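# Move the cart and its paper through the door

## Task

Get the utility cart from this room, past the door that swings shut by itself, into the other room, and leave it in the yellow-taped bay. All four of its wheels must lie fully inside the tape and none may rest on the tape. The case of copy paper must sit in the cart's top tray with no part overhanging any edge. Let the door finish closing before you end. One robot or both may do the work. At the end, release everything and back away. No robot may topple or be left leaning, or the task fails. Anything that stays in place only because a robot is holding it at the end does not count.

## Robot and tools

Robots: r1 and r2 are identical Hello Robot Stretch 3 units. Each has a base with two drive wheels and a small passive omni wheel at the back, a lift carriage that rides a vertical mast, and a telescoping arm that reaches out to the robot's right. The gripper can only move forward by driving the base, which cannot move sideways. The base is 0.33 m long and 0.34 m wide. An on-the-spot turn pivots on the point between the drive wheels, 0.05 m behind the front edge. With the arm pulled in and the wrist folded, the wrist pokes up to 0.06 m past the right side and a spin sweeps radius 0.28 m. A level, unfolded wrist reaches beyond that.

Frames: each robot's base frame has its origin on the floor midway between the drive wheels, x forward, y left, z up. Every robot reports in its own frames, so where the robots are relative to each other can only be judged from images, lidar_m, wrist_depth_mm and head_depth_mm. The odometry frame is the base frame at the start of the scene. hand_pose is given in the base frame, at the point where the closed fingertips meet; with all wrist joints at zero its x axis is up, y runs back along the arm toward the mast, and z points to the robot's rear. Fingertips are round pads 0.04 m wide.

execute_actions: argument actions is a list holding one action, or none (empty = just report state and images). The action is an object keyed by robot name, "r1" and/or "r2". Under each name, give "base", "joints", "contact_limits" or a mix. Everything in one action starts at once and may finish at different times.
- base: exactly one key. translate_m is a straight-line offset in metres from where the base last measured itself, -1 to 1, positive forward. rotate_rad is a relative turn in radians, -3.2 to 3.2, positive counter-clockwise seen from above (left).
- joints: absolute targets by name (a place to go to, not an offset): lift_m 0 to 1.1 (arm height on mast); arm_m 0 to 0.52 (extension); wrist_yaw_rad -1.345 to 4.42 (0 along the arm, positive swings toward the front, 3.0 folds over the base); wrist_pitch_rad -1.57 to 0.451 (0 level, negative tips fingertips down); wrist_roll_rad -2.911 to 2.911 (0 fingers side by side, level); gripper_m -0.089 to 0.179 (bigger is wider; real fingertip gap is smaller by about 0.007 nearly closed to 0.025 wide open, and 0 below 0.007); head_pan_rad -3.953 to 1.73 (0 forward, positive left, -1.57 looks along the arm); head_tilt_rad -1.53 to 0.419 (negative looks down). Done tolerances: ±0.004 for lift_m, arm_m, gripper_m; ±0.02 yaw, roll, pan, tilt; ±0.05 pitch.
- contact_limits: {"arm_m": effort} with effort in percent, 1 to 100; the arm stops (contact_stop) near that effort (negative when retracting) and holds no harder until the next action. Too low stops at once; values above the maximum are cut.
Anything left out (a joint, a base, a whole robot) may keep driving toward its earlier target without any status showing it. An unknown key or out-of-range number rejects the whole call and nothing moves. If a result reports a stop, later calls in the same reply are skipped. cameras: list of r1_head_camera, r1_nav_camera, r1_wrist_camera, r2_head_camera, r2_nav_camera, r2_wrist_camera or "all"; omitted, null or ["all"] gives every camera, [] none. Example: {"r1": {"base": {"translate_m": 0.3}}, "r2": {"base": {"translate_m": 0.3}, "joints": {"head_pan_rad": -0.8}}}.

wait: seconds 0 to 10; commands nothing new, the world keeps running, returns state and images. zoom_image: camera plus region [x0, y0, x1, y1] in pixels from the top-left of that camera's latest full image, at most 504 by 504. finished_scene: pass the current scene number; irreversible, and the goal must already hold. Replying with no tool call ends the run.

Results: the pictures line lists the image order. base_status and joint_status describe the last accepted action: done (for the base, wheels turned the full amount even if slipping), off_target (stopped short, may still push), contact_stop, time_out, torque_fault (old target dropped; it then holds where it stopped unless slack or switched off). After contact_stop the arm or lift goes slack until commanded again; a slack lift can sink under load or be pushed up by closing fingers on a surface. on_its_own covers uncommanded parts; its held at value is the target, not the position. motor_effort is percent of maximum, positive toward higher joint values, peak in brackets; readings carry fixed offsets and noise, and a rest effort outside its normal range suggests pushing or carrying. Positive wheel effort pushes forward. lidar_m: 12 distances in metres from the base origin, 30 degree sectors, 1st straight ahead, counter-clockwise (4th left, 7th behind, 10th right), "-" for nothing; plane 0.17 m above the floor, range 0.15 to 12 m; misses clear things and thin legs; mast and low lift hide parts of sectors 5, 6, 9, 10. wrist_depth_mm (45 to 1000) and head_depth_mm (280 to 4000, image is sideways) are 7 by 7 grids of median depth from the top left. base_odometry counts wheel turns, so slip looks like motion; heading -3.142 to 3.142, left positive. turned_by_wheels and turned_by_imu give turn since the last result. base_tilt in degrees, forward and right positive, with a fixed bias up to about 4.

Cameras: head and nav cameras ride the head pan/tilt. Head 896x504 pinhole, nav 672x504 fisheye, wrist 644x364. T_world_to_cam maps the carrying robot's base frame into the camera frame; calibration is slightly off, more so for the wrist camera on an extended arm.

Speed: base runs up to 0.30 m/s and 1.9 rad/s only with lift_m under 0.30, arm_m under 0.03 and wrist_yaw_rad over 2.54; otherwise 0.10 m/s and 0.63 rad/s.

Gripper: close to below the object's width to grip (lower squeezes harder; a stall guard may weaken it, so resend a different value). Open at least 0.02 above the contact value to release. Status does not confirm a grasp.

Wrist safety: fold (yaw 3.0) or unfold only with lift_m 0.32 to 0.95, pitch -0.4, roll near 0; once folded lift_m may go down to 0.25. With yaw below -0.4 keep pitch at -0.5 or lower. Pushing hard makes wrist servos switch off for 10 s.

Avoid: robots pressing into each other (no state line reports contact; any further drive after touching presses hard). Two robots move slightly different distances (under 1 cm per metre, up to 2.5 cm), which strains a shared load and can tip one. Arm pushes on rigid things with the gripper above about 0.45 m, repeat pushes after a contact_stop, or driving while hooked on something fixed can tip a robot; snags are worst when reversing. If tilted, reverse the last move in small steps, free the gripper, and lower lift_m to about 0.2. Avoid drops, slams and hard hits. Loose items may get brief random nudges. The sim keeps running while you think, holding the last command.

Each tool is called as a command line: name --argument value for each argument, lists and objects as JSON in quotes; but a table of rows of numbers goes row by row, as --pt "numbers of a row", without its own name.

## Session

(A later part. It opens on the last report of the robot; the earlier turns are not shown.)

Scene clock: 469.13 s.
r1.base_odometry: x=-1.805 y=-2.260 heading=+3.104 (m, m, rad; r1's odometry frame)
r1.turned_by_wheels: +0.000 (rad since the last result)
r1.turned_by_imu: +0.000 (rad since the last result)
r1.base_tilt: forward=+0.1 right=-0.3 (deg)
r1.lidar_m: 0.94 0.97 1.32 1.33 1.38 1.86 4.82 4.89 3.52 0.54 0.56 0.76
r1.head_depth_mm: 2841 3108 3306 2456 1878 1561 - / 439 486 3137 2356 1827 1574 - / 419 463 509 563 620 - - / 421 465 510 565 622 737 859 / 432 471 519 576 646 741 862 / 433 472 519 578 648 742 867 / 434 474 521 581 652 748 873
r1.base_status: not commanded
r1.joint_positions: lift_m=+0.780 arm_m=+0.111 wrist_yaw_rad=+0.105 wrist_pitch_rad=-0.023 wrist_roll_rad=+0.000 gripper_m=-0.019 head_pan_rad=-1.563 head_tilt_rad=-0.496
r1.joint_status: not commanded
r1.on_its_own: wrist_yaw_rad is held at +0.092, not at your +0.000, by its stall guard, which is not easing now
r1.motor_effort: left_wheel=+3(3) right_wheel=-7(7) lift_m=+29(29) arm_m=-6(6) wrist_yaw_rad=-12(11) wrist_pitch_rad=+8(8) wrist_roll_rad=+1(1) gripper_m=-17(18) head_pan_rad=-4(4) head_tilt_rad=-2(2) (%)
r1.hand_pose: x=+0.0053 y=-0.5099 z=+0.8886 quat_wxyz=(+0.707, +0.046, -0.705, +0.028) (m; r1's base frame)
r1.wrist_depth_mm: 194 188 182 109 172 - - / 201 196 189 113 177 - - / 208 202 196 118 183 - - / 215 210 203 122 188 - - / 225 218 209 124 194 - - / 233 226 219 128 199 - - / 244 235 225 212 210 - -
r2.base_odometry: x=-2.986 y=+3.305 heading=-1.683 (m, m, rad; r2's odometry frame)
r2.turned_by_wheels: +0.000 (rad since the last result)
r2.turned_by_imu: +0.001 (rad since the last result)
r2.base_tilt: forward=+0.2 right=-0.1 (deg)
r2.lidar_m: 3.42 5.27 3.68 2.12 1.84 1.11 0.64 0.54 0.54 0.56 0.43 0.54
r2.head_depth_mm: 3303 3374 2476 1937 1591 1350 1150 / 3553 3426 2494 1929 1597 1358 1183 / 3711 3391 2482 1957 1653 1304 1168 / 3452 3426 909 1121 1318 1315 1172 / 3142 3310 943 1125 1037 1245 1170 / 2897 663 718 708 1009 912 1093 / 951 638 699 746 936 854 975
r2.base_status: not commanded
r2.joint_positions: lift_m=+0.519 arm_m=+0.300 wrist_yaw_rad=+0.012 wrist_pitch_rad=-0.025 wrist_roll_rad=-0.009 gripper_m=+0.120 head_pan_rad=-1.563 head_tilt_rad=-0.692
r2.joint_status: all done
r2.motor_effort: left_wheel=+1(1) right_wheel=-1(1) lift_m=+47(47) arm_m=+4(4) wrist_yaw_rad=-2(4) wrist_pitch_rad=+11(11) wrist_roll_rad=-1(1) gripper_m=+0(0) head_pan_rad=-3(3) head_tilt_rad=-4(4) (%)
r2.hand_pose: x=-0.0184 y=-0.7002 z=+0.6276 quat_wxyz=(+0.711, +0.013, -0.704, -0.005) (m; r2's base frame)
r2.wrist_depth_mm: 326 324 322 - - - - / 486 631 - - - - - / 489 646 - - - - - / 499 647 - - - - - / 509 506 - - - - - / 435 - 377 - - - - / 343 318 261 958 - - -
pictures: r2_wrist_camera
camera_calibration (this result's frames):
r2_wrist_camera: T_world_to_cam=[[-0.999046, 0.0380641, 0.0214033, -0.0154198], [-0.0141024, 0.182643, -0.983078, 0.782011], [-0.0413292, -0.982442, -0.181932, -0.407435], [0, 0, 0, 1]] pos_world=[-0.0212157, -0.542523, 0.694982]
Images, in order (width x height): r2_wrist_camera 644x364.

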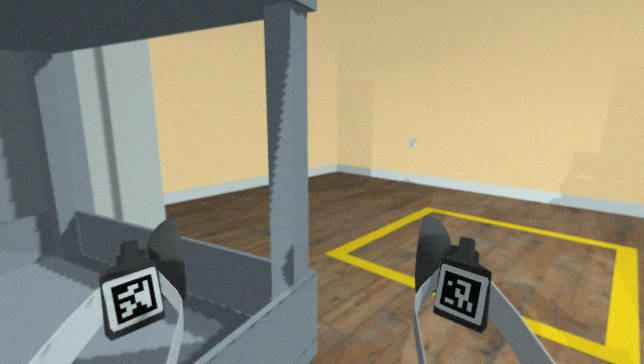

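execute_actions --actions '[{"r2":{"joints":{"arm_m":0.515}}}]' --cameras '["r2_wrist_camera"]'

Scene clock: 472.10 s.
r1.base_odometry: x=-1.805 y=-2.260 heading=+3.104 (m, m, rad; r1's odometry frame)
r1.turned_by_wheels: +0.000 (rad since the last result)
r1.turned_by_imu: +0.000 (rad since the last result)
r1.base_tilt: forward=+0.1 right=-0.4 (deg)
r1.lidar_m: 0.94 0.98 1.32 1.33 1.37 1.87 4.83 4.92 3.54 0.54 0.56 0.76
r1.head_depth_mm: 2828 3100 3310 2459 1876 1561 - / 440 486 3157 2377 1828 1568 - / 419 462 508 562 620 - - / 420 465 510 564 623 734 858 / 431 471 518 576 646 739 861 / 433 472 520 578 650 742 868 / 434 473 521 580 653 746 871
r1.base_status: not commanded
r1.joint_positions: lift_m=+0.780 arm_m=+0.111 wrist_yaw_rad=+0.105 wrist_pitch_rad=-0.023 wrist_roll_rad=+0.000 gripper_m=-0.019 head_pan_rad=-1.563 head_tilt_rad=-0.496
r1.joint_status: not commanded
r1.on_its_own: wrist_yaw_rad is held at +0.092, not at your +0.000, by its stall guard, which is not easing now
r1.motor_effort: left_wheel=+3(3) right_wheel=-7(7) lift_m=+29(29) arm_m=-6(6) wrist_yaw_rad=-10(12) wrist_pitch_rad=+8(8) wrist_roll_rad=+1(1) gripper_m=-18(18) head_pan_rad=-4(5) head_tilt_rad=-1(2) (%)
r1.hand_pose: x=+0.0053 y=-0.5099 z=+0.8886 quat_wxyz=(+0.707, +0.046, -0.705, +0.028) (m; r1's base frame)
r1.wrist_depth_mm: 193 188 183 109 171 - - / 201 195 188 113 177 - - / 209 202 195 117 183 - - / 216 209 202 122 189 - - / 225 217 209 124 194 - - / 234 227 219 128 199 - - / 244 235 225 213 211 - -
r2.base_odometry: x=-2.986 y=+3.305 heading=-1.683 (m, m, rad; r2's odometry frame)
r2.turned_by_wheels: +0.000 (rad since the last result)
r2.turned_by_imu: +0.001 (rad since the last result)
r2.base_tilt: forward=+0.1 right=-0.1 (deg)
r2.lidar_m: 3.39 5.29 3.70 2.12 1.83 1.10 0.64 0.54 0.54 0.57 0.43 0.54
r2.head_depth_mm: 3293 3426 2475 1940 1586 1345 1155 / 3554 3486 2463 1940 1597 1348 1187 / 3749 3426 2478 2068 1556 1348 1170 / 3443 3417 906 1128 1291 1324 1168 / 3171 3313 941 1123 1039 1243 1169 / 2858 662 718 709 1006 913 1097 / 951 638 699 747 933 852 969
r2.base_status: not commanded
r2.joint_positions: lift_m=+0.519 arm_m=+0.515 wrist_yaw_rad=+0.012 wrist_pitch_rad=-0.025 wrist_roll_rad=-0.009 gripper_m=+0.120 head_pan_rad=-1.563 head_tilt_rad=-0.692
r2.joint_status: all done
r2.motor_effort: left_wheel=+1(1) right_wheel=-1(1) lift_m=+48(47) arm_m=+3(4) wrist_yaw_rad=-3(2) wrist_pitch_rad=+10(10) wrist_roll_rad=-1(1) gripper_m=+0(0) head_pan_rad=-3(3) head_tilt_rad=-4(4) (%)
r2.hand_pose: x=-0.0184 y=-0.9152 z=+0.6277 quat_wxyz=(+0.711, +0.013, -0.704, -0.005) (m; r2's base frame)
r2.wrist_depth_mm: 420 66 58 - - - - / 423 - 60 - - - - / 425 - 62 - - - - / 434 - 64 - - - - / 434 - 66 - - - - / 441 77 68 - - - - / 451 960 71 968 - - -
pictures: r2_wrist_camera
camera_calibration (this result's frames):
r2_wrist_camera: T_world_to_cam=[[-0.999045, 0.0380982, 0.0213985, -0.00721022], [-0.0140953, 0.182551, -0.983095, 0.82123], [-0.0413604, -0.982458, -0.181839, -0.618734], [0, 0, 0, 1]] pos_world=[-0.0212189, -0.757521, 0.694991]
Images, in order (width x height): r2_wrist_camera 644x364.

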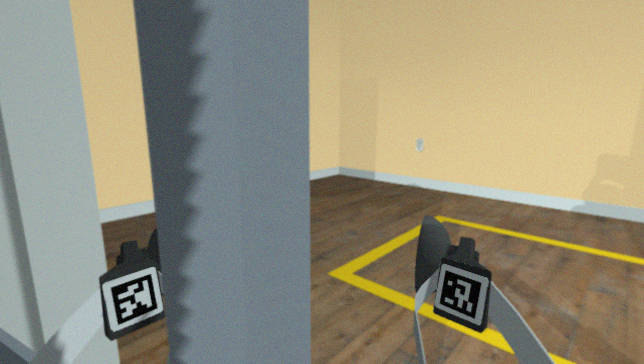

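Deep past. Close and retract.

execute_actions --actions '[{"r2":{"joints":{"gripper_m":0.0}}}]' --cameras '[]'

execute_actions --actions '[{"r2":{"joints":{"arm_m":0.25},"contact_limits":{"arm_m":24}}}]' --cameras '["r2_wrist_camera","r2_head_camera","r2_nav_camera"]'

Scene clock: 474.37 s.
r1.base_odometry: x=-1.805 y=-2.260 heading=+3.104 (m, m, rad; r1's odometry frame)
r1.turned_by_wheels: +0.000 (rad since the last result)
r1.turned_by_imu: +0.000 (rad since the last result)
r1.base_tilt: forward=+0.1 right=-0.4 (deg)
r1.lidar_m: 0.94 0.97 1.32 1.33 1.37 1.87 4.82 4.92 3.53 0.54 0.56 0.77
r1.head_depth_mm: 2838 3103 3312 2455 1879 1568 - / 439 485 3156 2370 1828 1578 - / 419 462 508 562 620 - - / 420 464 510 565 622 734 858 / 432 471 519 575 647 737 862 / 433 474 520 577 650 742 867 / 434 474 522 580 652 746 873
r1.base_status: not commanded
r1.joint_positions: lift_m=+0.780 arm_m=+0.111 wrist_yaw_rad=+0.105 wrist_pitch_rad=-0.023 wrist_roll_rad=+0.000 gripper_m=-0.019 head_pan_rad=-1.563 head_tilt_rad=-0.496
r1.joint_status: not commanded
r1.on_its_own: wrist_yaw_rad is held at +0.092, not at your +0.000, by its stall guard, which is not easing now
r1.motor_effort: left_wheel=+3(3) right_wheel=-7(7) lift_m=+29(29) arm_m=-6(6) wrist_yaw_rad=-11(12) wrist_pitch_rad=+8(8) wrist_roll_rad=+1(2) gripper_m=-19(19) head_pan_rad=-4(4) head_tilt_rad=-1(1) (%)
r1.hand_pose: x=+0.0053 y=-0.5099 z=+0.8886 quat_wxyz=(+0.707, +0.046, -0.705, +0.028) (m; r1's base frame)
r1.wrist_depth_mm: 194 189 182 109 172 - - / 201 195 188 113 177 - - / 209 201 196 118 183 - - / 216 209 203 122 189 - - / 225 217 209 123 195 - - / 233 226 219 128 200 - - / 244 236 225 213 210 - -
r2.base_odometry: x=-2.986 y=+3.305 heading=-1.683 (m, m, rad; r2's odometry frame)
r2.turned_by_wheels: +0.001 (rad since the last result)
r2.turned_by_imu: +0.002 (rad since the last result)
r2.base_tilt: forward=+0.2 right=+0.0 (deg)
r2.lidar_m: 3.42 5.29 3.67 2.12 1.84 1.10 0.64 0.54 0.54 0.56 0.43 0.54
r2.head_depth_mm: 3293 3418 2482 1943 1603 1349 1156 / 3577 3458 2481 1937 1598 1350 1186 / 3798 3436 2479 2030 1546 1349 1171 / 3446 3427 907 1147 1306 1315 1167 / 3140 3312 943 1124 1036 1219 1169 / 2861 661 717 705 1005 913 1092 / 948 640 698 748 935 856 968
r2.base_status: not commanded
r2.joint_positions: lift_m=+0.519 arm_m=+0.515 wrist_yaw_rad=+0.073 wrist_pitch_rad=-0.025 wrist_roll_rad=-0.010 gripper_m=+0.003 head_pan_rad=-1.563 head_tilt_rad=-0.692
r2.joint_status: all done
r2.on_its_own: wrist_yaw_rad is held at +0.067, not at your +0.010, by its stall guard, which is not easing now
r2.motor_effort: left_wheel=+12(25) right_wheel=-17(39) lift_m=+47(47) arm_m=+3(4) wrist_yaw_rad=-7(49) wrist_pitch_rad=+10(10) wrist_roll_rad=+0(1) gripper_m=-5(99) head_pan_rad=-4(3) head_tilt_rad=-4(4) (%)
r2.hand_pose: x=-0.0027 y=-0.9146 z=+0.6277 quat_wxyz=(+0.711, +0.035, -0.702, +0.017) (m; r2's base frame)
r2.wrist_depth_mm: 397 - 65 60 - - - / 405 - 67 62 - - - / 418 - 69 64 - - - / 422 - 72 66 - - - / 436 - 73 68 - - - / 446 504 74 70 - - - / 250 958 81 73 - - -
pictures: none
No camera images: the call's "cameras" was empty. Leave "cameras" out to get every camera's image.

Scene clock: 477.53 s.
r1.base_odometry: x=-1.805 y=-2.260 heading=+3.104 (m, m, rad; r1's odometry frame)
r1.turned_by_wheels: +0.000 (rad since the last result)
r1.turned_by_imu: +0.000 (rad since the last result)
r1.base_tilt: forward=+0.1 right=-0.4 (deg)
r1.lidar_m: 0.94 0.98 1.32 1.33 1.37 1.86 4.82 4.87 3.53 0.54 0.56 0.76
r1.head_depth_mm: 2849 3086 3319 2434 1884 1563 - / 439 486 3138 2365 1838 1573 - / 419 463 508 563 620 - - / 420 464 510 565 622 735 860 / 432 471 517 576 646 741 862 / 433 473 520 577 651 744 868 / 433 474 521 580 654 747 873
r1.base_status: not commanded
r1.joint_positions: lift_m=+0.780 arm_m=+0.111 wrist_yaw_rad=+0.105 wrist_pitch_rad=-0.023 wrist_roll_rad=+0.000 gripper_m=-0.019 head_pan_rad=-1.563 head_tilt_rad=-0.496
r1.joint_status: not commanded
r1.on_its_own: wrist_yaw_rad is held at +0.092, not at your +0.000, by its stall guard, which is not easing now
r1.motor_effort: left_wheel=+3(3) right_wheel=-7(6) lift_m=+29(29) arm_m=-6(6) wrist_yaw_rad=-12(12) wrist_pitch_rad=+8(8) wrist_roll_rad=+1(1) gripper_m=-18(17) head_pan_rad=-5(4) head_tilt_rad=-2(1) (%)
r1.hand_pose: x=+0.0053 y=-0.5099 z=+0.8886 quat_wxyz=(+0.707, +0.046, -0.705, +0.028) (m; r1's base frame)
r1.wrist_depth_mm: 194 189 183 109 172 - - / 201 195 189 113 176 - - / 208 202 196 118 183 - - / 216 209 202 122 189 - - / 224 217 210 124 194 - - / 234 224 219 128 200 - - / 244 236 226 213 211 - -
r2.base_odometry: x=-2.986 y=+3.305 heading=-1.683 (m, m, rad; r2's odometry frame)
r2.turned_by_wheels: -0.001 (rad since the last result)
r2.turned_by_imu: -0.001 (rad since the last result)
r2.base_tilt: forward=+0.1 right=-0.1 (deg)
r2.lidar_m: 3.40 5.25 3.70 2.12 1.83 1.11 0.64 0.54 0.54 0.47 0.45 0.46
r2.head_depth_mm: 3276 3374 2477 1949 1586 1356 1147 / 3559 3441 2471 1941 1591 1370 1183 / 3710 3407 2462 1930 1584 - 1173 / 3481 3397 2485 704 959 1143 1169 / 3160 3322 886 750 964 915 1130 / 2894 631 635 662 937 876 1074 / 962 586 529 615 602 854 1012
r2.base_status: not commanded
r2.joint_positions: lift_m=+0.519 arm_m=+0.251 wrist_yaw_rad=+0.016 wrist_pitch_rad=-0.027 wrist_roll_rad=-0.010 gripper_m=+0.019 head_pan_rad=-1.563 head_tilt_rad=-0.692
r2.joint_status: all done
r2.on_its_own: gripper_m is held at +0.018, not at your +0.000, by its stall guard, which is not easing now
r2.motor_effort: left_wheel=+1(18) right_wheel=+0(32) lift_m=+47(47) arm_m=-3(7) wrist_yaw_rad=-1(54) wrist_pitch_rad=+11(11) wrist_roll_rad=+0(0) gripper_m=-24(33) head_pan_rad=-3(3) head_tilt_rad=-4(4) (%)
r2.contact_limits: arm_m 24 (drawing in: default 14, maximum 24; extending or still: default 22, maximum 35)
r2.hand_pose: x=-0.0174 y=-0.6510 z=+0.6271 quat_wxyz=(+0.711, +0.015, -0.703, -0.004) (m; r2's base frame)
r2.wrist_depth_mm: 331 642 75 68 - - - / 524 649 79 70 - - - / 535 673 82 72 - - - / 538 681 86 75 - - - / 473 603 83 77 - - - / 404 413 81 79 - - - / 331 323 213 83 - - -
pictures: r2_head_camera (sideways: a quarter turn clockwise sets it upright), r2_nav_camera (sideways: a quarter turn counterclockwise sets it upright), r2_wrist_camera
camera_calibration (this result's frames):
r2_head_camera: T_world_to_cam=[[-0.035594, 0.676621, -0.735471, 0.976832], [0.99902, 0.043456, -0.00836997, 0.00562464], [0.0262973, -0.735048, -0.677504, 0.845479], [0, 0, 0, 1]] pos_world=[0.00691636, -0.0397212, 1.29129]
r2_nav_camera: T_world_to_cam=[[0.00381568, -0.637254, 0.770645, -0.955966], [-0.999976, 0.00203362, 0.00663279, 0.0488569], [-0.00579397, -0.770651, -0.637231, 0.779842], [0, 0, 0, 1]] pos_world=[0.0570218, -0.0083059, 1.23333]
r2_wrist_camera: T_world_to_cam=[[-0.999156, 0.034067, 0.0229304, -0.0198419], [-0.0162632, 0.184469, -0.982704, 0.773477], [-0.0377077, -0.982248, -0.18376, -0.357858], [0, 0, 0, 1]] pos_world=[-0.0207399, -0.493511, 0.694794]
Images, in order (width x height): r2_head_camera 896x504, r2_nav_camera 672x504, r2_wrist_camera 644x364.

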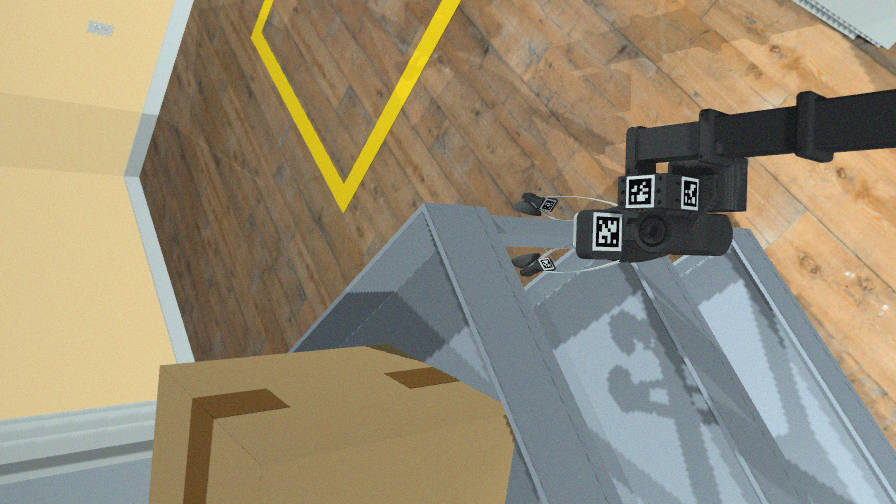

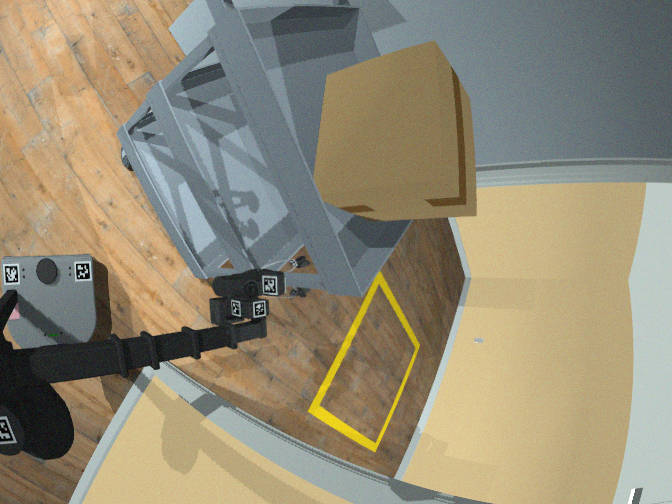

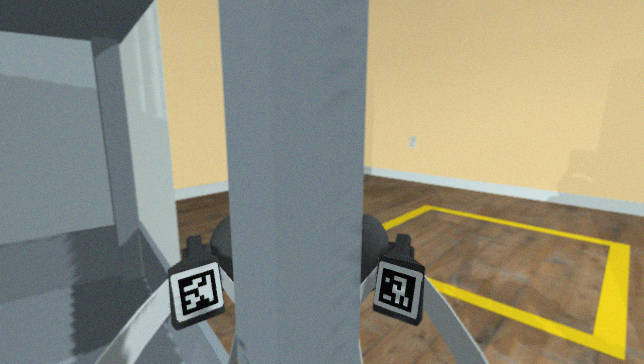

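execute_actions --actions '[{"r2":{"joints":{"gripper_m":0.14}}}]' --cameras '[]'

execute_actions --actions '[{"r2":{"joints":{"arm_m":0.0,"head_pan_rad":-1.3,"head_tilt_rad":-0.9}}}]' --cameras '["r2_wrist_camera","r2_head_camera","r2_nav_camera"]'

Scene clock: 479.63 s.
r1.base_odometry: x=-1.805 y=-2.260 heading=+3.104 (m, m, rad; r1's odometry frame)
r1.turned_by_wheels: +0.000 (rad since the last result)
r1.turned_by_imu: +0.000 (rad since the last result)
r1.base_tilt: forward=+0.1 right=-0.4 (deg)
r1.lidar_m: 0.94 0.97 1.32 1.33 1.37 1.86 4.83 4.88 3.53 0.54 0.56 0.76
r1.head_depth_mm: 2832 3117 3318 2461 1892 1567 - / 439 487 3125 2377 1840 1583 - / 419 462 507 563 619 - - / 421 464 510 565 623 734 860 / 431 472 518 575 646 739 863 / 433 472 519 577 650 740 868 / 434 474 520 580 653 747 873
r1.base_status: not commanded
r1.joint_positions: lift_m=+0.780 arm_m=+0.111 wrist_yaw_rad=+0.105 wrist_pitch_rad=-0.023 wrist_roll_rad=+0.000 gripper_m=-0.019 head_pan_rad=-1.563 head_tilt_rad=-0.496
r1.joint_status: not commanded
r1.on_its_own: wrist_yaw_rad is held at +0.092, not at your +0.000, by its stall guard, which is not easing now
r1.motor_effort: left_wheel=+3(3) right_wheel=-7(7) lift_m=+29(29) arm_m=-6(6) wrist_yaw_rad=-12(12) wrist_pitch_rad=+8(8) wrist_roll_rad=+1(1) gripper_m=-18(17) head_pan_rad=-4(5) head_tilt_rad=-1(2) (%)
r1.hand_pose: x=+0.0053 y=-0.5099 z=+0.8886 quat_wxyz=(+0.707, +0.046, -0.705, +0.028) (m; r1's base frame)
r1.wrist_depth_mm: 194 188 183 109 172 - - / 202 195 188 113 177 - - / 208 202 195 118 182 - - / 216 208 203 122 188 - - / 225 218 210 124 195 - - / 233 227 219 128 200 - - / 244 236 225 213 210 - -
r2.base_odometry: x=-2.986 y=+3.305 heading=-1.683 (m, m, rad; r2's odometry frame)
r2.turned_by_wheels: +0.000 (rad since the last result)
r2.turned_by_imu: +0.000 (rad since the last result)
r2.base_tilt: forward=+0.1 right=-0.1 (deg)
r2.lidar_m: 3.41 5.30 3.70 2.12 1.83 1.11 0.64 0.54 0.54 0.47 0.45 0.46
r2.head_depth_mm: 3291 3374 2467 1940 1596 1355 1151 / 3589 3425 2464 1931 1594 1369 1184 / 3738 3412 2482 1932 1593 - 1171 / 3451 3423 2474 706 963 1141 1170 / 3182 3294 887 751 959 920 1130 / 2895 633 635 664 935 873 1070 / 965 587 530 615 602 854 1011
r2.base_status: not commanded
r2.joint_positions: lift_m=+0.519 arm_m=+0.250 wrist_yaw_rad=+0.016 wrist_pitch_rad=-0.026 wrist_roll_rad=-0.010 gripper_m=+0.140 head_pan_rad=-1.563 head_tilt_rad=-0.692
r2.joint_status: all done
r2.motor_effort: left_wheel=+1(2) right_wheel=+0(1) lift_m=+47(47) arm_m=-1(3) wrist_yaw_rad=-2(2) wrist_pitch_rad=+11(11) wrist_roll_rad=+0(0) gripper_m=-1(99) head_pan_rad=-3(2) head_tilt_rad=-3(4) (%)
r2.hand_pose: x=-0.0172 y=-0.6508 z=+0.6273 quat_wxyz=(+0.711, +0.015, -0.703, -0.004) (m; r2's base frame)
r2.wrist_depth_mm: 328 620 76 68 - - - / 529 651 80 70 - - - / 537 652 83 73 - - - / 541 677 88 75 - - - / 528 612 - 77 - - - / 406 337 - 80 - - - / 329 317 215 83 - - -
pictures: none
No camera images: the call's "cameras" was empty. Leave "cameras" out to get every camera's image.

Scene clock: 482.70 s.
r1.base_odometry: x=-1.805 y=-2.260 heading=+3.104 (m, m, rad; r1's odometry frame)
r1.turned_by_wheels: +0.000 (rad since the last result)
r1.turned_by_imu: +0.000 (rad since the last result)
r1.base_tilt: forward=+0.1 right=-0.3 (deg)
r1.lidar_m: 0.94 0.98 1.32 1.33 1.37 1.86 4.82 4.88 3.56 0.54 0.56 0.76
r1.head_depth_mm: 2835 3098 3302 2452 1888 1575 - / 439 486 3139 2363 1829 1575 - / 419 462 507 563 621 - - / 420 465 509 565 623 733 859 / 431 471 517 576 645 739 862 / 433 473 521 577 649 743 869 / 433 473 522 579 653 747 873
r1.base_status: not commanded
r1.joint_positions: lift_m=+0.780 arm_m=+0.111 wrist_yaw_rad=+0.105 wrist_pitch_rad=-0.023 wrist_roll_rad=+0.000 gripper_m=-0.019 head_pan_rad=-1.563 head_tilt_rad=-0.496
r1.joint_status: not commanded
r1.on_its_own: wrist_yaw_rad is held at +0.092, not at your +0.000, by its stall guard, which is not easing now
r1.motor_effort: left_wheel=+3(3) right_wheel=-7(7) lift_m=+29(29) arm_m=-6(6) wrist_yaw_rad=-11(12) wrist_pitch_rad=+7(8) wrist_roll_rad=+1(1) gripper_m=-17(18) head_pan_rad=-4(5) head_tilt_rad=-2(1) (%)
r1.hand_pose: x=+0.0053 y=-0.5099 z=+0.8886 quat_wxyz=(+0.707, +0.046, -0.705, +0.028) (m; r1's base frame)
r1.wrist_depth_mm: 194 188 183 110 171 - - / 201 194 189 113 177 - - / 208 203 195 118 182 - - / 216 209 202 122 189 - - / 225 217 210 124 194 - - / 234 226 219 128 200 - - / 243 236 226 212 211 - -
r2.base_odometry: x=-2.986 y=+3.305 heading=-1.683 (m, m, rad; r2's odometry frame)
r2.turned_by_wheels: +0.000 (rad since the last result)
r2.turned_by_imu: +0.001 (rad since the last result)
r2.base_tilt: forward=+0.2 right=-0.1 (deg)
r2.lidar_m: 3.41 5.29 3.71 2.12 1.83 1.11 0.64 0.54 0.54 0.47 0.45 0.46
r2.head_depth_mm: 2873 2273 1835 1609 1397 1242 1129 / 2831 2268 677 1507 1390 1240 - / 640 789 723 994 1153 1281 - / 517 577 639 974 1147 1216 1123 / 493 542 639 952 931 1197 1108 / 510 577 686 630 917 1180 1111 / 527 617 702 610 899 1145 1108
r2.base_status: not commanded
r2.joint_positions: lift_m=+0.519 arm_m=+0.001 wrist_yaw_rad=+0.016 wrist_pitch_rad=-0.025 wrist_roll_rad=-0.010 gripper_m=+0.140 head_pan_rad=-1.307 head_tilt_rad=-0.889
r2.joint_status: all done
r2.motor_effort: left_wheel=+1(1) right_wheel=-1(0) lift_m=+48(47) arm_m=-1(1) wrist_yaw_rad=-2(1) wrist_pitch_rad=+11(11) wrist_roll_rad=+0(0) gripper_m=-1(0) head_pan_rad=+3(21) head_tilt_rad=-6(22) (%)
r2.hand_pose: x=-0.0172 y=-0.4016 z=+0.6276 quat_wxyz=(+0.711, +0.015, -0.703, -0.003) (m; r2's base frame)
r2.wrist_depth_mm: 324 321 318 316 - - - / 655 740 - - - - - / 662 782 - - - - - / 674 780 - - - - - / 567 619 564 427 - - - / 447 435 411 355 - - - / 231 252 296 967 - - -
pictures: r2_head_camera (sideways: a quarter turn clockwise sets it upright), r2_nav_camera (sideways: a quarter turn counterclockwise sets it upright), r2_wrist_camera
camera_calibration (this result's frames):
r2_head_camera: T_world_to_cam=[[-0.239978, 0.771857, -0.588767, 0.786917], [0.955172, 0.29605, -0.00120932, -0.00343148], [0.173371, -0.562664, -0.808302, 1.01467], [0, 0, 0, 1]] pos_world=[0.0162053, -0.0354508, 1.28347]
r2_nav_camera: T_world_to_cam=[[0.201258, -0.749211, 0.631013, -0.775206], [-0.96748, -0.252808, 0.00841022, 0.0463466], [0.153224, -0.612185, -0.775726, 0.958997], [0, 0, 0, 1]] pos_world=[0.0539147, 0.0180077, 1.23269]
r2_wrist_camera: T_world_to_cam=[[-0.999182, 0.0333629, 0.0228481, -0.028389], [-0.0163735, 0.18283, -0.983008, 0.72742], [-0.0369733, -0.982578, -0.182134, -0.113942], [0, 0, 0, 1]] pos_world=[-0.0206682, -0.244004, 0.694956]
Images, in order (width x height): r2_head_camera 896x504, r2_nav_camera 672x504, r2_wrist_camera 644x364.

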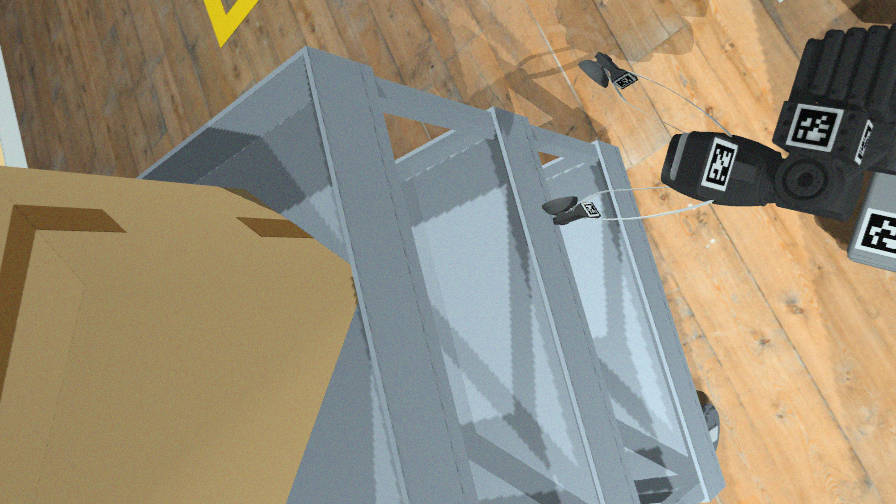

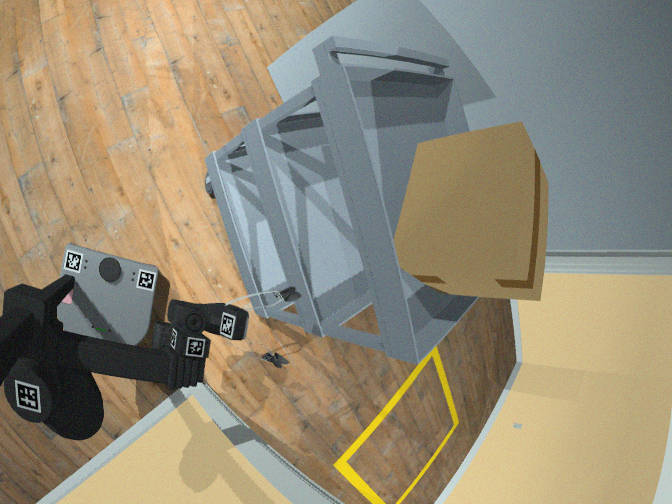

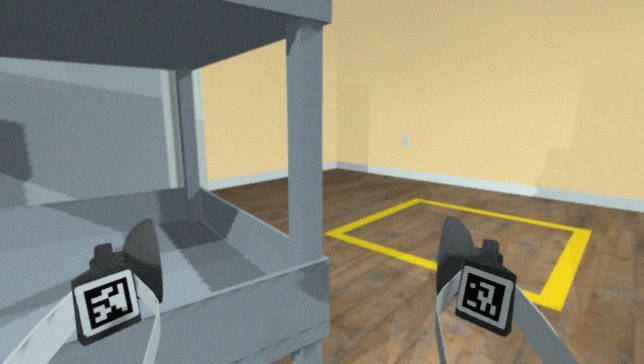

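execute_actions --actions '[]'

Scene clock: 483.20 s.
r1.base_odometry: x=-1.805 y=-2.260 heading=+3.104 (m, m, rad; r1's odometry frame)
r1.turned_by_wheels: +0.000 (rad since the last result)
r1.turned_by_imu: +0.000 (rad since the last result)
r1.base_tilt: forward=+0.1 right=-0.4 (deg)
r1.lidar_m: 0.94 0.97 1.32 1.33 1.37 1.86 4.82 4.87 3.51 0.54 0.56 0.76
r1.head_depth_mm: 2840 3068 3285 2449 1866 1563 - / 439 486 3120 2350 1827 1579 - / 419 462 508 563 620 - - / 420 464 510 565 623 735 857 / 432 471 519 576 647 738 863 / 433 472 520 578 649 743 868 / 434 474 521 580 652 747 874
r1.base_status: not commanded
r1.joint_positions: lift_m=+0.780 arm_m=+0.111 wrist_yaw_rad=+0.105 wrist_pitch_rad=-0.023 wrist_roll_rad=+0.000 gripper_m=-0.019 head_pan_rad=-1.563 head_tilt_rad=-0.496
r1.joint_status: not commanded
r1.on_its_own: wrist_yaw_rad is held at +0.092, not at your +0.000, by its stall guard, which is not easing now
r1.motor_effort: left_wheel=+3(3) right_wheel=-7(7) lift_m=+29(29) arm_m=-6(6) wrist_yaw_rad=-12(12) wrist_pitch_rad=+8(8) wrist_roll_rad=+1(1) gripper_m=-18(18) head_pan_rad=-4(5) head_tilt_rad=-1(1) (%)
r1.hand_pose: x=+0.0053 y=-0.5099 z=+0.8886 quat_wxyz=(+0.707, +0.046, -0.705, +0.028) (m; r1's base frame)
r1.wrist_depth_mm: 193 189 183 109 172 - - / 201 195 189 113 177 - - / 209 202 195 118 182 - - / 215 210 202 122 188 - - / 224 217 210 124 194 - - / 234 226 220 128 200 - - / 242 235 225 213 211 - -
r2.base_odometry: x=-2.986 y=+3.305 heading=-1.683 (m, m, rad; r2's odometry frame)
r2.turned_by_wheels: +0.000 (rad since the last result)
r2.turned_by_imu: +0.000 (rad since the last result)
r2.base_tilt: forward=+0.1 right=-0.1 (deg)
r2.lidar_m: 3.39 5.29 3.71 2.12 1.83 1.11 0.64 0.54 0.54 0.48 0.45 0.46
r2.head_depth_mm: 2866 2268 1828 1600 1397 1236 1124 / 2885 2293 678 1509 1377 1243 - / 639 791 722 994 1157 1279 - / 519 577 640 975 1149 1219 1126 / 493 542 637 955 937 1193 1110 / 509 578 686 629 918 1180 1111 / 528 618 700 611 899 1144 1107
r2.base_status: not commanded
r2.joint_positions: lift_m=+0.519 arm_m=+0.001 wrist_yaw_rad=+0.016 wrist_pitch_rad=-0.025 wrist_roll_rad=-0.010 gripper_m=+0.140 head_pan_rad=-1.307 head_tilt_rad=-0.889
r2.joint_status: all done
r2.motor_effort: left_wheel=+1(1) right_wheel=+0(0) lift_m=+48(47) arm_m=-1(1) wrist_yaw_rad=-2(1) wrist_pitch_rad=+11(11) wrist_roll_rad=+0(0) gripper_m=+0(0) head_pan_rad=+3(21) head_tilt_rad=-6(22) (%)
r2.hand_pose: x=-0.0172 y=-0.4016 z=+0.6276 quat_wxyz=(+0.711, +0.015, -0.703, -0.003) (m; r2's base frame)
r2.wrist_depth_mm: 323 319 319 320 - - - / 648 728 - - - - - / 669 799 - - - - - / 677 748 - - - - - / 563 629 564 427 - - - / 451 433 407 356 - - - / 232 252 297 957 - - -
pictures: r1_head_camera (sideways: a quarter turn clockwise sets it upright), r1_nav_camera (sideways: a quarter turn counterclockwise sets it upright), r1_wrist_camera, r2_head_camera (sideways: a quarter turn clockwise sets it upright), r2_nav_camera (sideways: a quarter turn counterclockwise sets it upright), r2_wrist_camera
camera_calibration (this result's frames):
r1_head_camera: T_world_to_cam=[[0.000922462, 0.508134, -0.861277, 1.1434], [0.999285, 0.0320871, 0.0200009, -0.0293919], [0.037799, -0.86068, -0.507742, 0.613271], [0, 0, 0, 1]] pos_world=[0.00513508, -0.0522262, 1.29675]
r1_nav_camera: T_world_to_cam=[[0.0491385, -0.442372, 0.895485, -1.12745], [-0.998784, -0.0253705, 0.0422738, 0.00939837], [0.00401816, -0.896473, -0.44308, 0.537572], [0, 0, 0, 1]] pos_world=[0.0626279, -0.0165932, 1.2474]
r1_wrist_camera: T_world_to_cam=[[-0.989743, -0.132353, -0.0537763, -0.00422704], [0.0250047, 0.210123, -0.977355, 1.01283], [0.140655, -0.968675, -0.204658, -0.145477], [0, 0, 0, 1]] pos_world=[-0.00904707, -0.354297, 0.959891]
r2_head_camera: T_world_to_cam=[[-0.239978, 0.771857, -0.588767, 0.786917], [0.955172, 0.29605, -0.00120932, -0.00343148], [0.173371, -0.562664, -0.808302, 1.01467], [0, 0, 0, 1]] pos_world=[0.0162053, -0.0354508, 1.28347]
r2_nav_camera: T_world_to_cam=[[0.201258, -0.749211, 0.631013, -0.775206], [-0.96748, -0.252808, 0.00841022, 0.0463466], [0.153224, -0.612185, -0.775726, 0.958997], [0, 0, 0, 1]] pos_world=[0.0539147, 0.0180077, 1.23269]
r2_wrist_camera: T_world_to_cam=[[-0.999182, 0.033363, 0.022848, -0.0283889], [-0.0163734, 0.18283, -0.983008, 0.72742], [-0.0369734, -0.982578, -0.182134, -0.113942], [0, 0, 0, 1]] pos_world=[-0.0206682, -0.244004, 0.694956]
Images, in order (width x height): r1_head_camera 896x504, r1_nav_camera 672x504, r1_wrist_camera 644x364, r2_head_camera 896x504, r2_nav_camera 672x504, r2_wrist_camera 644x364.

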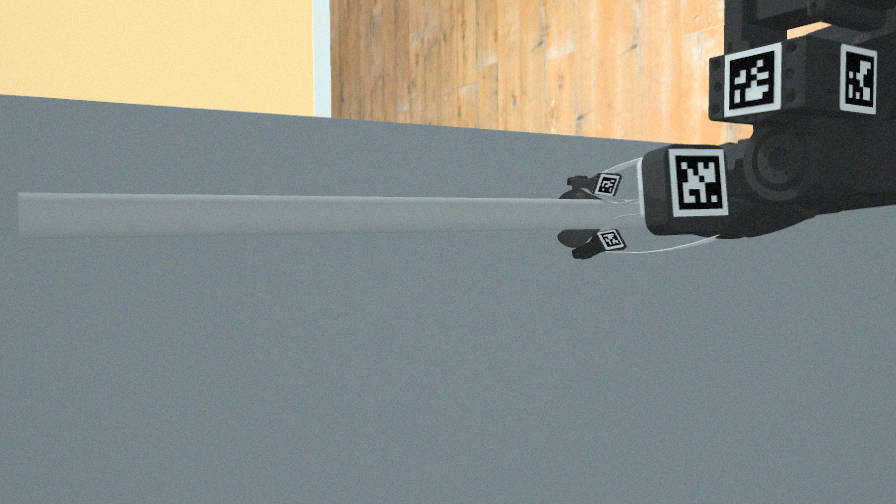

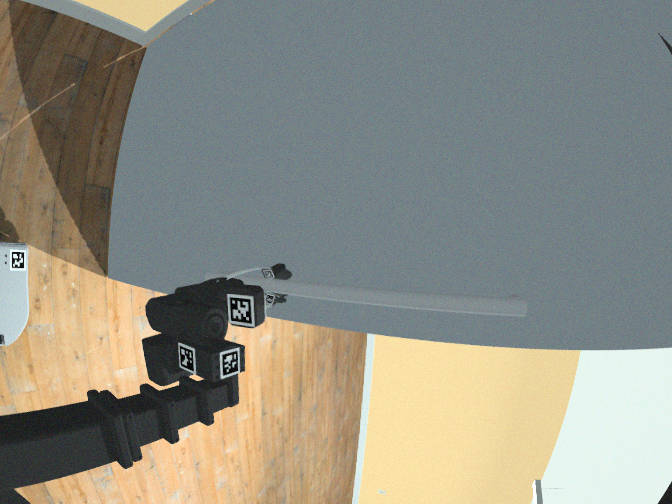

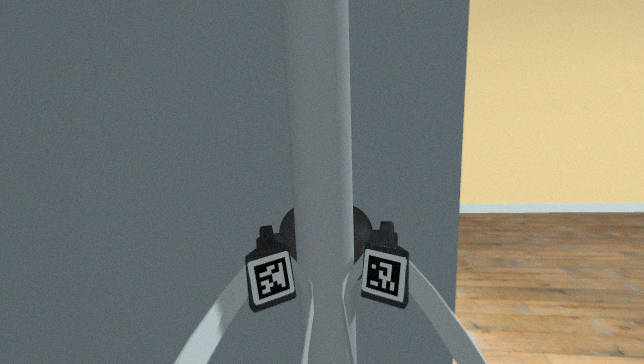

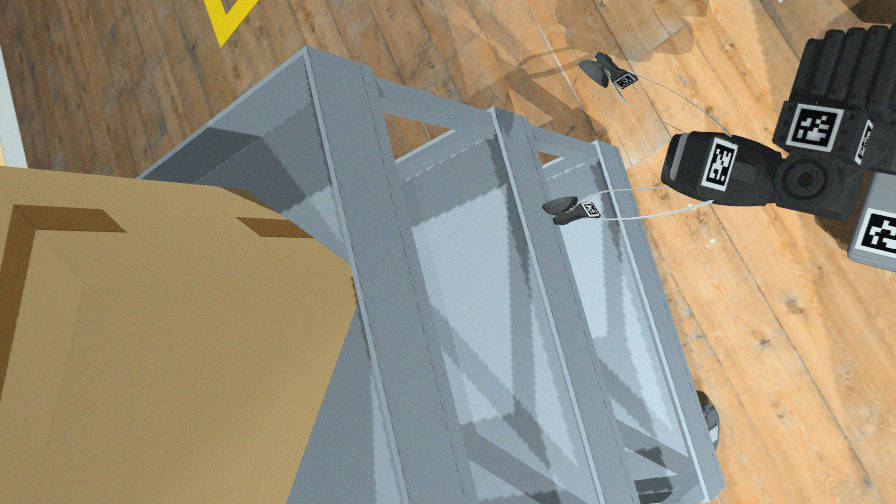

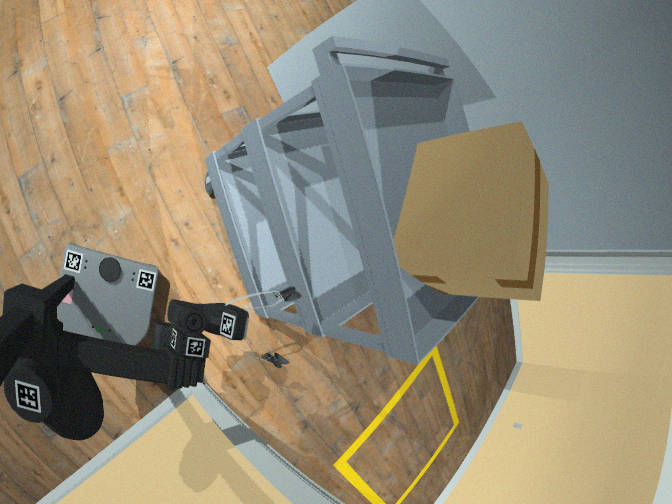

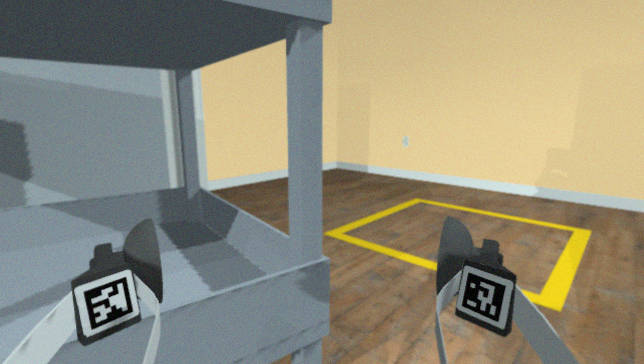

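execute_actions --actions '[{"r2":{"base":{"translate_m":-0.1}}}]' --cameras '[]'

execute_actions --actions '[{"r2":{"joints":{"gripper_m":0.03,"wrist_pitch_rad":-1.3}}}]' --cameras '["r2_head_camera","r2_nav_camera"]'

Scene clock: 486.00 s.
r1.base_odometry: x=-1.805 y=-2.260 heading=+3.104 (m, m, rad; r1's odometry frame)
r1.turned_by_wheels: +0.000 (rad since the last result)
r1.turned_by_imu: +0.000 (rad since the last result)
r1.base_tilt: forward=+0.1 right=-0.4 (deg)
r1.lidar_m: 0.94 0.97 1.32 1.33 1.37 1.87 4.82 4.88 3.55 0.54 0.56 0.76
r1.head_depth_mm: 2842 3084 3324 2465 1882 1571 - / 439 486 3143 2378 1826 1565 - / 419 463 507 562 619 - - / 421 464 510 565 623 734 859 / 432 472 519 575 646 739 862 / 433 473 520 577 650 742 867 / 434 474 522 581 651 745 871
r1.base_status: not commanded
r1.joint_positions: lift_m=+0.780 arm_m=+0.111 wrist_yaw_rad=+0.105 wrist_pitch_rad=-0.023 wrist_roll_rad=+0.000 gripper_m=-0.019 head_pan_rad=-1.563 head_tilt_rad=-0.496
r1.joint_status: not commanded
r1.on_its_own: wrist_yaw_rad is held at +0.092, not at your +0.000, by its stall guard, which is not easing now
r1.motor_effort: left_wheel=+3(3) right_wheel=-7(7) lift_m=+29(29) arm_m=-6(6) wrist_yaw_rad=-11(12) wrist_pitch_rad=+8(8) wrist_roll_rad=+1(1) gripper_m=-18(19) head_pan_rad=-4(4) head_tilt_rad=-2(0) (%)
r1.hand_pose: x=+0.0053 y=-0.5099 z=+0.8886 quat_wxyz=(+0.707, +0.046, -0.705, +0.028) (m; r1's base frame)
r1.wrist_depth_mm: 193 188 183 109 171 - - / 200 194 189 113 176 - - / 208 202 195 118 183 - - / 216 210 202 122 188 - - / 224 217 209 124 194 - - / 234 227 220 128 200 - - / 243 236 225 213 211 - -
r2.base_odometry: x=-2.975 y=+3.405 heading=-1.683 (m, m, rad; r2's odometry frame)
r2.turned_by_wheels: +0.000 (rad since the last result)
r2.turned_by_imu: +0.000 (rad since the last result)
r2.base_tilt: forward=+0.2 right=-0.1 (deg)
r2.lidar_m: 3.50 5.35 3.57 2.04 1.76 0.97 0.56 0.48 0.47 0.54 0.50 0.51
r2.head_depth_mm: 2883 2272 1895 1599 1399 1239 1094 / 2872 2265 1881 1599 1393 1241 - / 2857 2275 710 1504 1369 1278 - / 2774 824 691 1013 1236 1234 1122 / 582 662 672 1013 1184 1238 1111 / 517 573 639 994 1167 1212 1109 / 515 592 690 970 932 1177 1108
r2.base_status: done
r2.joint_positions: lift_m=+0.519 arm_m=+0.001 wrist_yaw_rad=+0.016 wrist_pitch_rad=-0.025 wrist_roll_rad=-0.010 gripper_m=+0.140 head_pan_rad=-1.307 head_tilt_rad=-0.889
r2.joint_status: not commanded
r2.motor_effort: left_wheel=+1(5) right_wheel=+0(4) lift_m=+47(47) arm_m=-1(2) wrist_yaw_rad=-3(3) wrist_pitch_rad=+11(10) wrist_roll_rad=+0(0) gripper_m=+0(1) head_pan_rad=+4(3) head_tilt_rad=-6(5) (%)
r2.hand_pose: x=-0.0172 y=-0.4016 z=+0.6276 quat_wxyz=(+0.711, +0.015, -0.703, -0.003) (m; r2's base frame)
r2.wrist_depth_mm: 323 321 - - - - - / 712 769 - - - - - / 726 870 - - - - - / 732 829 - - - - - / 592 617 - - - - - / 450 316 351 - - - - / - 307 371 - - - -
pictures: none
No camera images: the call's "cameras" was empty. Leave "cameras" out to get every camera's image.

Scene clock: 487.60 s.
r1.base_odometry: x=-1.805 y=-2.260 heading=+3.104 (m, m, rad; r1's odometry frame)
r1.turned_by_wheels: +0.000 (rad since the last result)
r1.turned_by_imu: +0.000 (rad since the last result)
r1.base_tilt: forward=+0.0 right=-0.4 (deg)
r1.lidar_m: 0.94 0.97 1.32 1.33 1.37 1.86 4.82 4.90 3.55 0.54 0.56 0.76
r1.head_depth_mm: 2844 3069 3303 2449 1882 1571 - / 438 487 3157 2359 1837 1569 - / 418 462 508 563 619 - - / 420 464 509 566 623 738 858 / 431 471 517 575 647 738 859 / 432 473 519 577 650 741 868 / 434 473 521 580 652 747 872
r1.base_status: not commanded
r1.joint_positions: lift_m=+0.780 arm_m=+0.111 wrist_yaw_rad=+0.105 wrist_pitch_rad=-0.023 wrist_roll_rad=+0.000 gripper_m=-0.019 head_pan_rad=-1.563 head_tilt_rad=-0.496
r1.joint_status: not commanded
r1.on_its_own: wrist_yaw_rad is held at +0.092, not at your +0.000, by its stall guard, which is not easing now
r1.motor_effort: left_wheel=+3(3) right_wheel=-7(7) lift_m=+29(29) arm_m=-6(6) wrist_yaw_rad=-12(11) wrist_pitch_rad=+8(8) wrist_roll_rad=+1(1) gripper_m=-18(18) head_pan_rad=-4(5) head_tilt_rad=-2(2) (%)
r1.hand_pose: x=+0.0053 y=-0.5099 z=+0.8886 quat_wxyz=(+0.707, +0.046, -0.705, +0.028) (m; r1's base frame)
r1.wrist_depth_mm: 194 188 183 109 171 - - / 200 195 189 113 176 - - / 207 202 196 117 182 - - / 217 209 203 122 188 - - / 226 217 209 124 195 - - / 234 226 219 128 200 - - / 244 235 225 212 210 - -
r2.base_odometry: x=-2.975 y=+3.405 heading=-1.683 (m, m, rad; r2's odometry frame)
r2.turned_by_wheels: +0.000 (rad since the last result)
r2.turned_by_imu: +0.000 (rad since the last result)
r2.base_tilt: forward=+0.2 right=-0.1 (deg)
r2.lidar_m: 3.49 5.37 3.54 2.04 1.76 0.96 0.56 0.48 0.47 0.54 0.50 0.51
r2.head_depth_mm: 2855 2269 1882 1605 1402 1242 1099 / 2882 2273 1882 1602 1401 1239 - / 2858 2256 709 1508 1364 1252 - / 2748 823 693 1014 1236 1236 1127 / 582 663 673 1012 1185 1236 1109 / 517 574 639 991 1161 1214 1111 / 516 593 691 969 935 1178 1110
r2.base_status: not commanded
r2.joint_positions: lift_m=+0.519 arm_m=+0.001 wrist_yaw_rad=+0.016 wrist_pitch_rad=-1.297 wrist_roll_rad=-0.010 gripper_m=+0.030 head_pan_rad=-1.307 head_tilt_rad=-0.889
r2.joint_status: all done
r2.motor_effort: left_wheel=+1(1) right_wheel=+0(0) lift_m=+48(47) arm_m=-2(1) wrist_yaw_rad=-2(3) wrist_pitch_rad=-1(9) wrist_roll_rad=+0(0) gripper_m=+0(97) head_pan_rad=+3(3) head_tilt_rad=-6(5) (%)
r2.hand_pose: x=-0.0209 y=-0.1921 z=+0.4048 quat_wxyz=(+0.570, +0.434, -0.557, -0.421) (m; r2's base frame)
r2.wrist_depth_mm: 390 579 600 601 614 426 302 / 569 579 584 597 599 437 352 / 565 575 576 586 593 512 403 / 557 568 562 576 586 590 464 / 547 555 559 571 581 586 531 / 541 545 - - - 576 577 / 533 546 543 - - 560 565
pictures: r2_head_camera (sideways: a quarter turn clockwise sets it upright), r2_nav_camera (sideways: a quarter turn counterclockwise sets it upright)
camera_calibration (this result's frames):
r2_head_camera: T_world_to_cam=[[-0.239991, 0.771853, -0.588767, 0.786917], [0.955167, 0.296066, -0.0012093, -0.00343147], [0.173381, -0.562661, -0.808302, 1.01467], [0, 0, 0, 1]] pos_world=[0.0162059, -0.0354506, 1.28347]
r2_nav_camera: T_world_to_cam=[[0.201271, -0.749208, 0.631013, -0.775205], [-0.967476, -0.252824, 0.00841023, 0.0463466], [0.153234, -0.612182, -0.775727, 0.958997], [0, 0, 0, 1]] pos_world=[0.0539144, 0.0180085, 1.23269]
Images, in order (width x height): r2_head_camera 896x504, r2_nav_camera 672x504.

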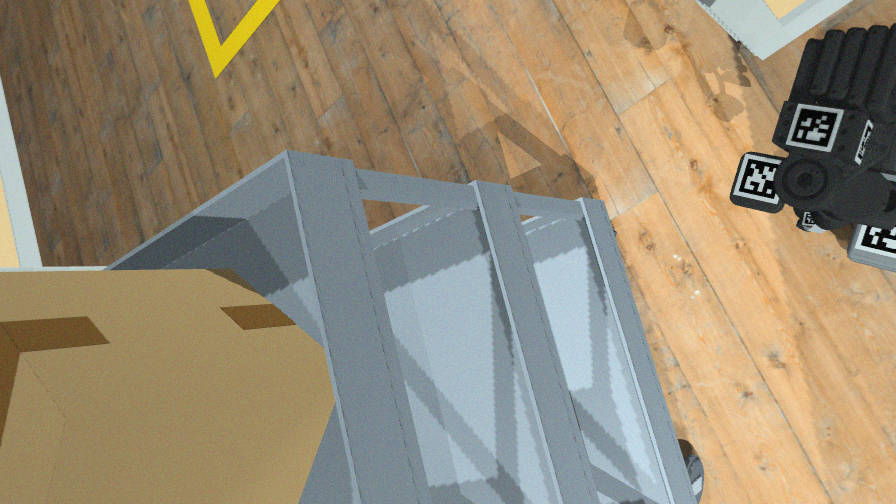

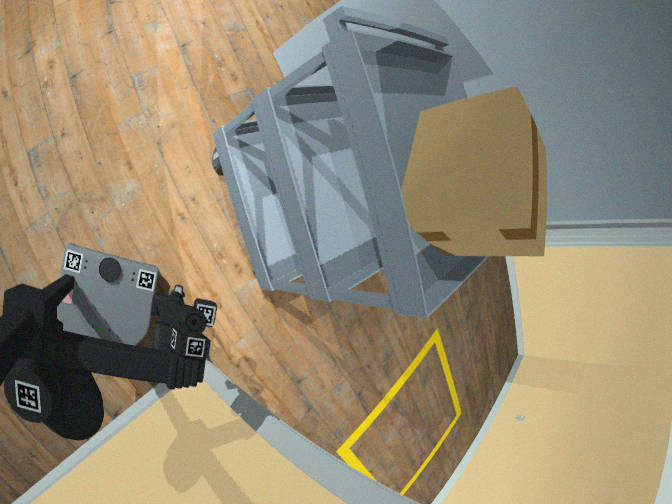

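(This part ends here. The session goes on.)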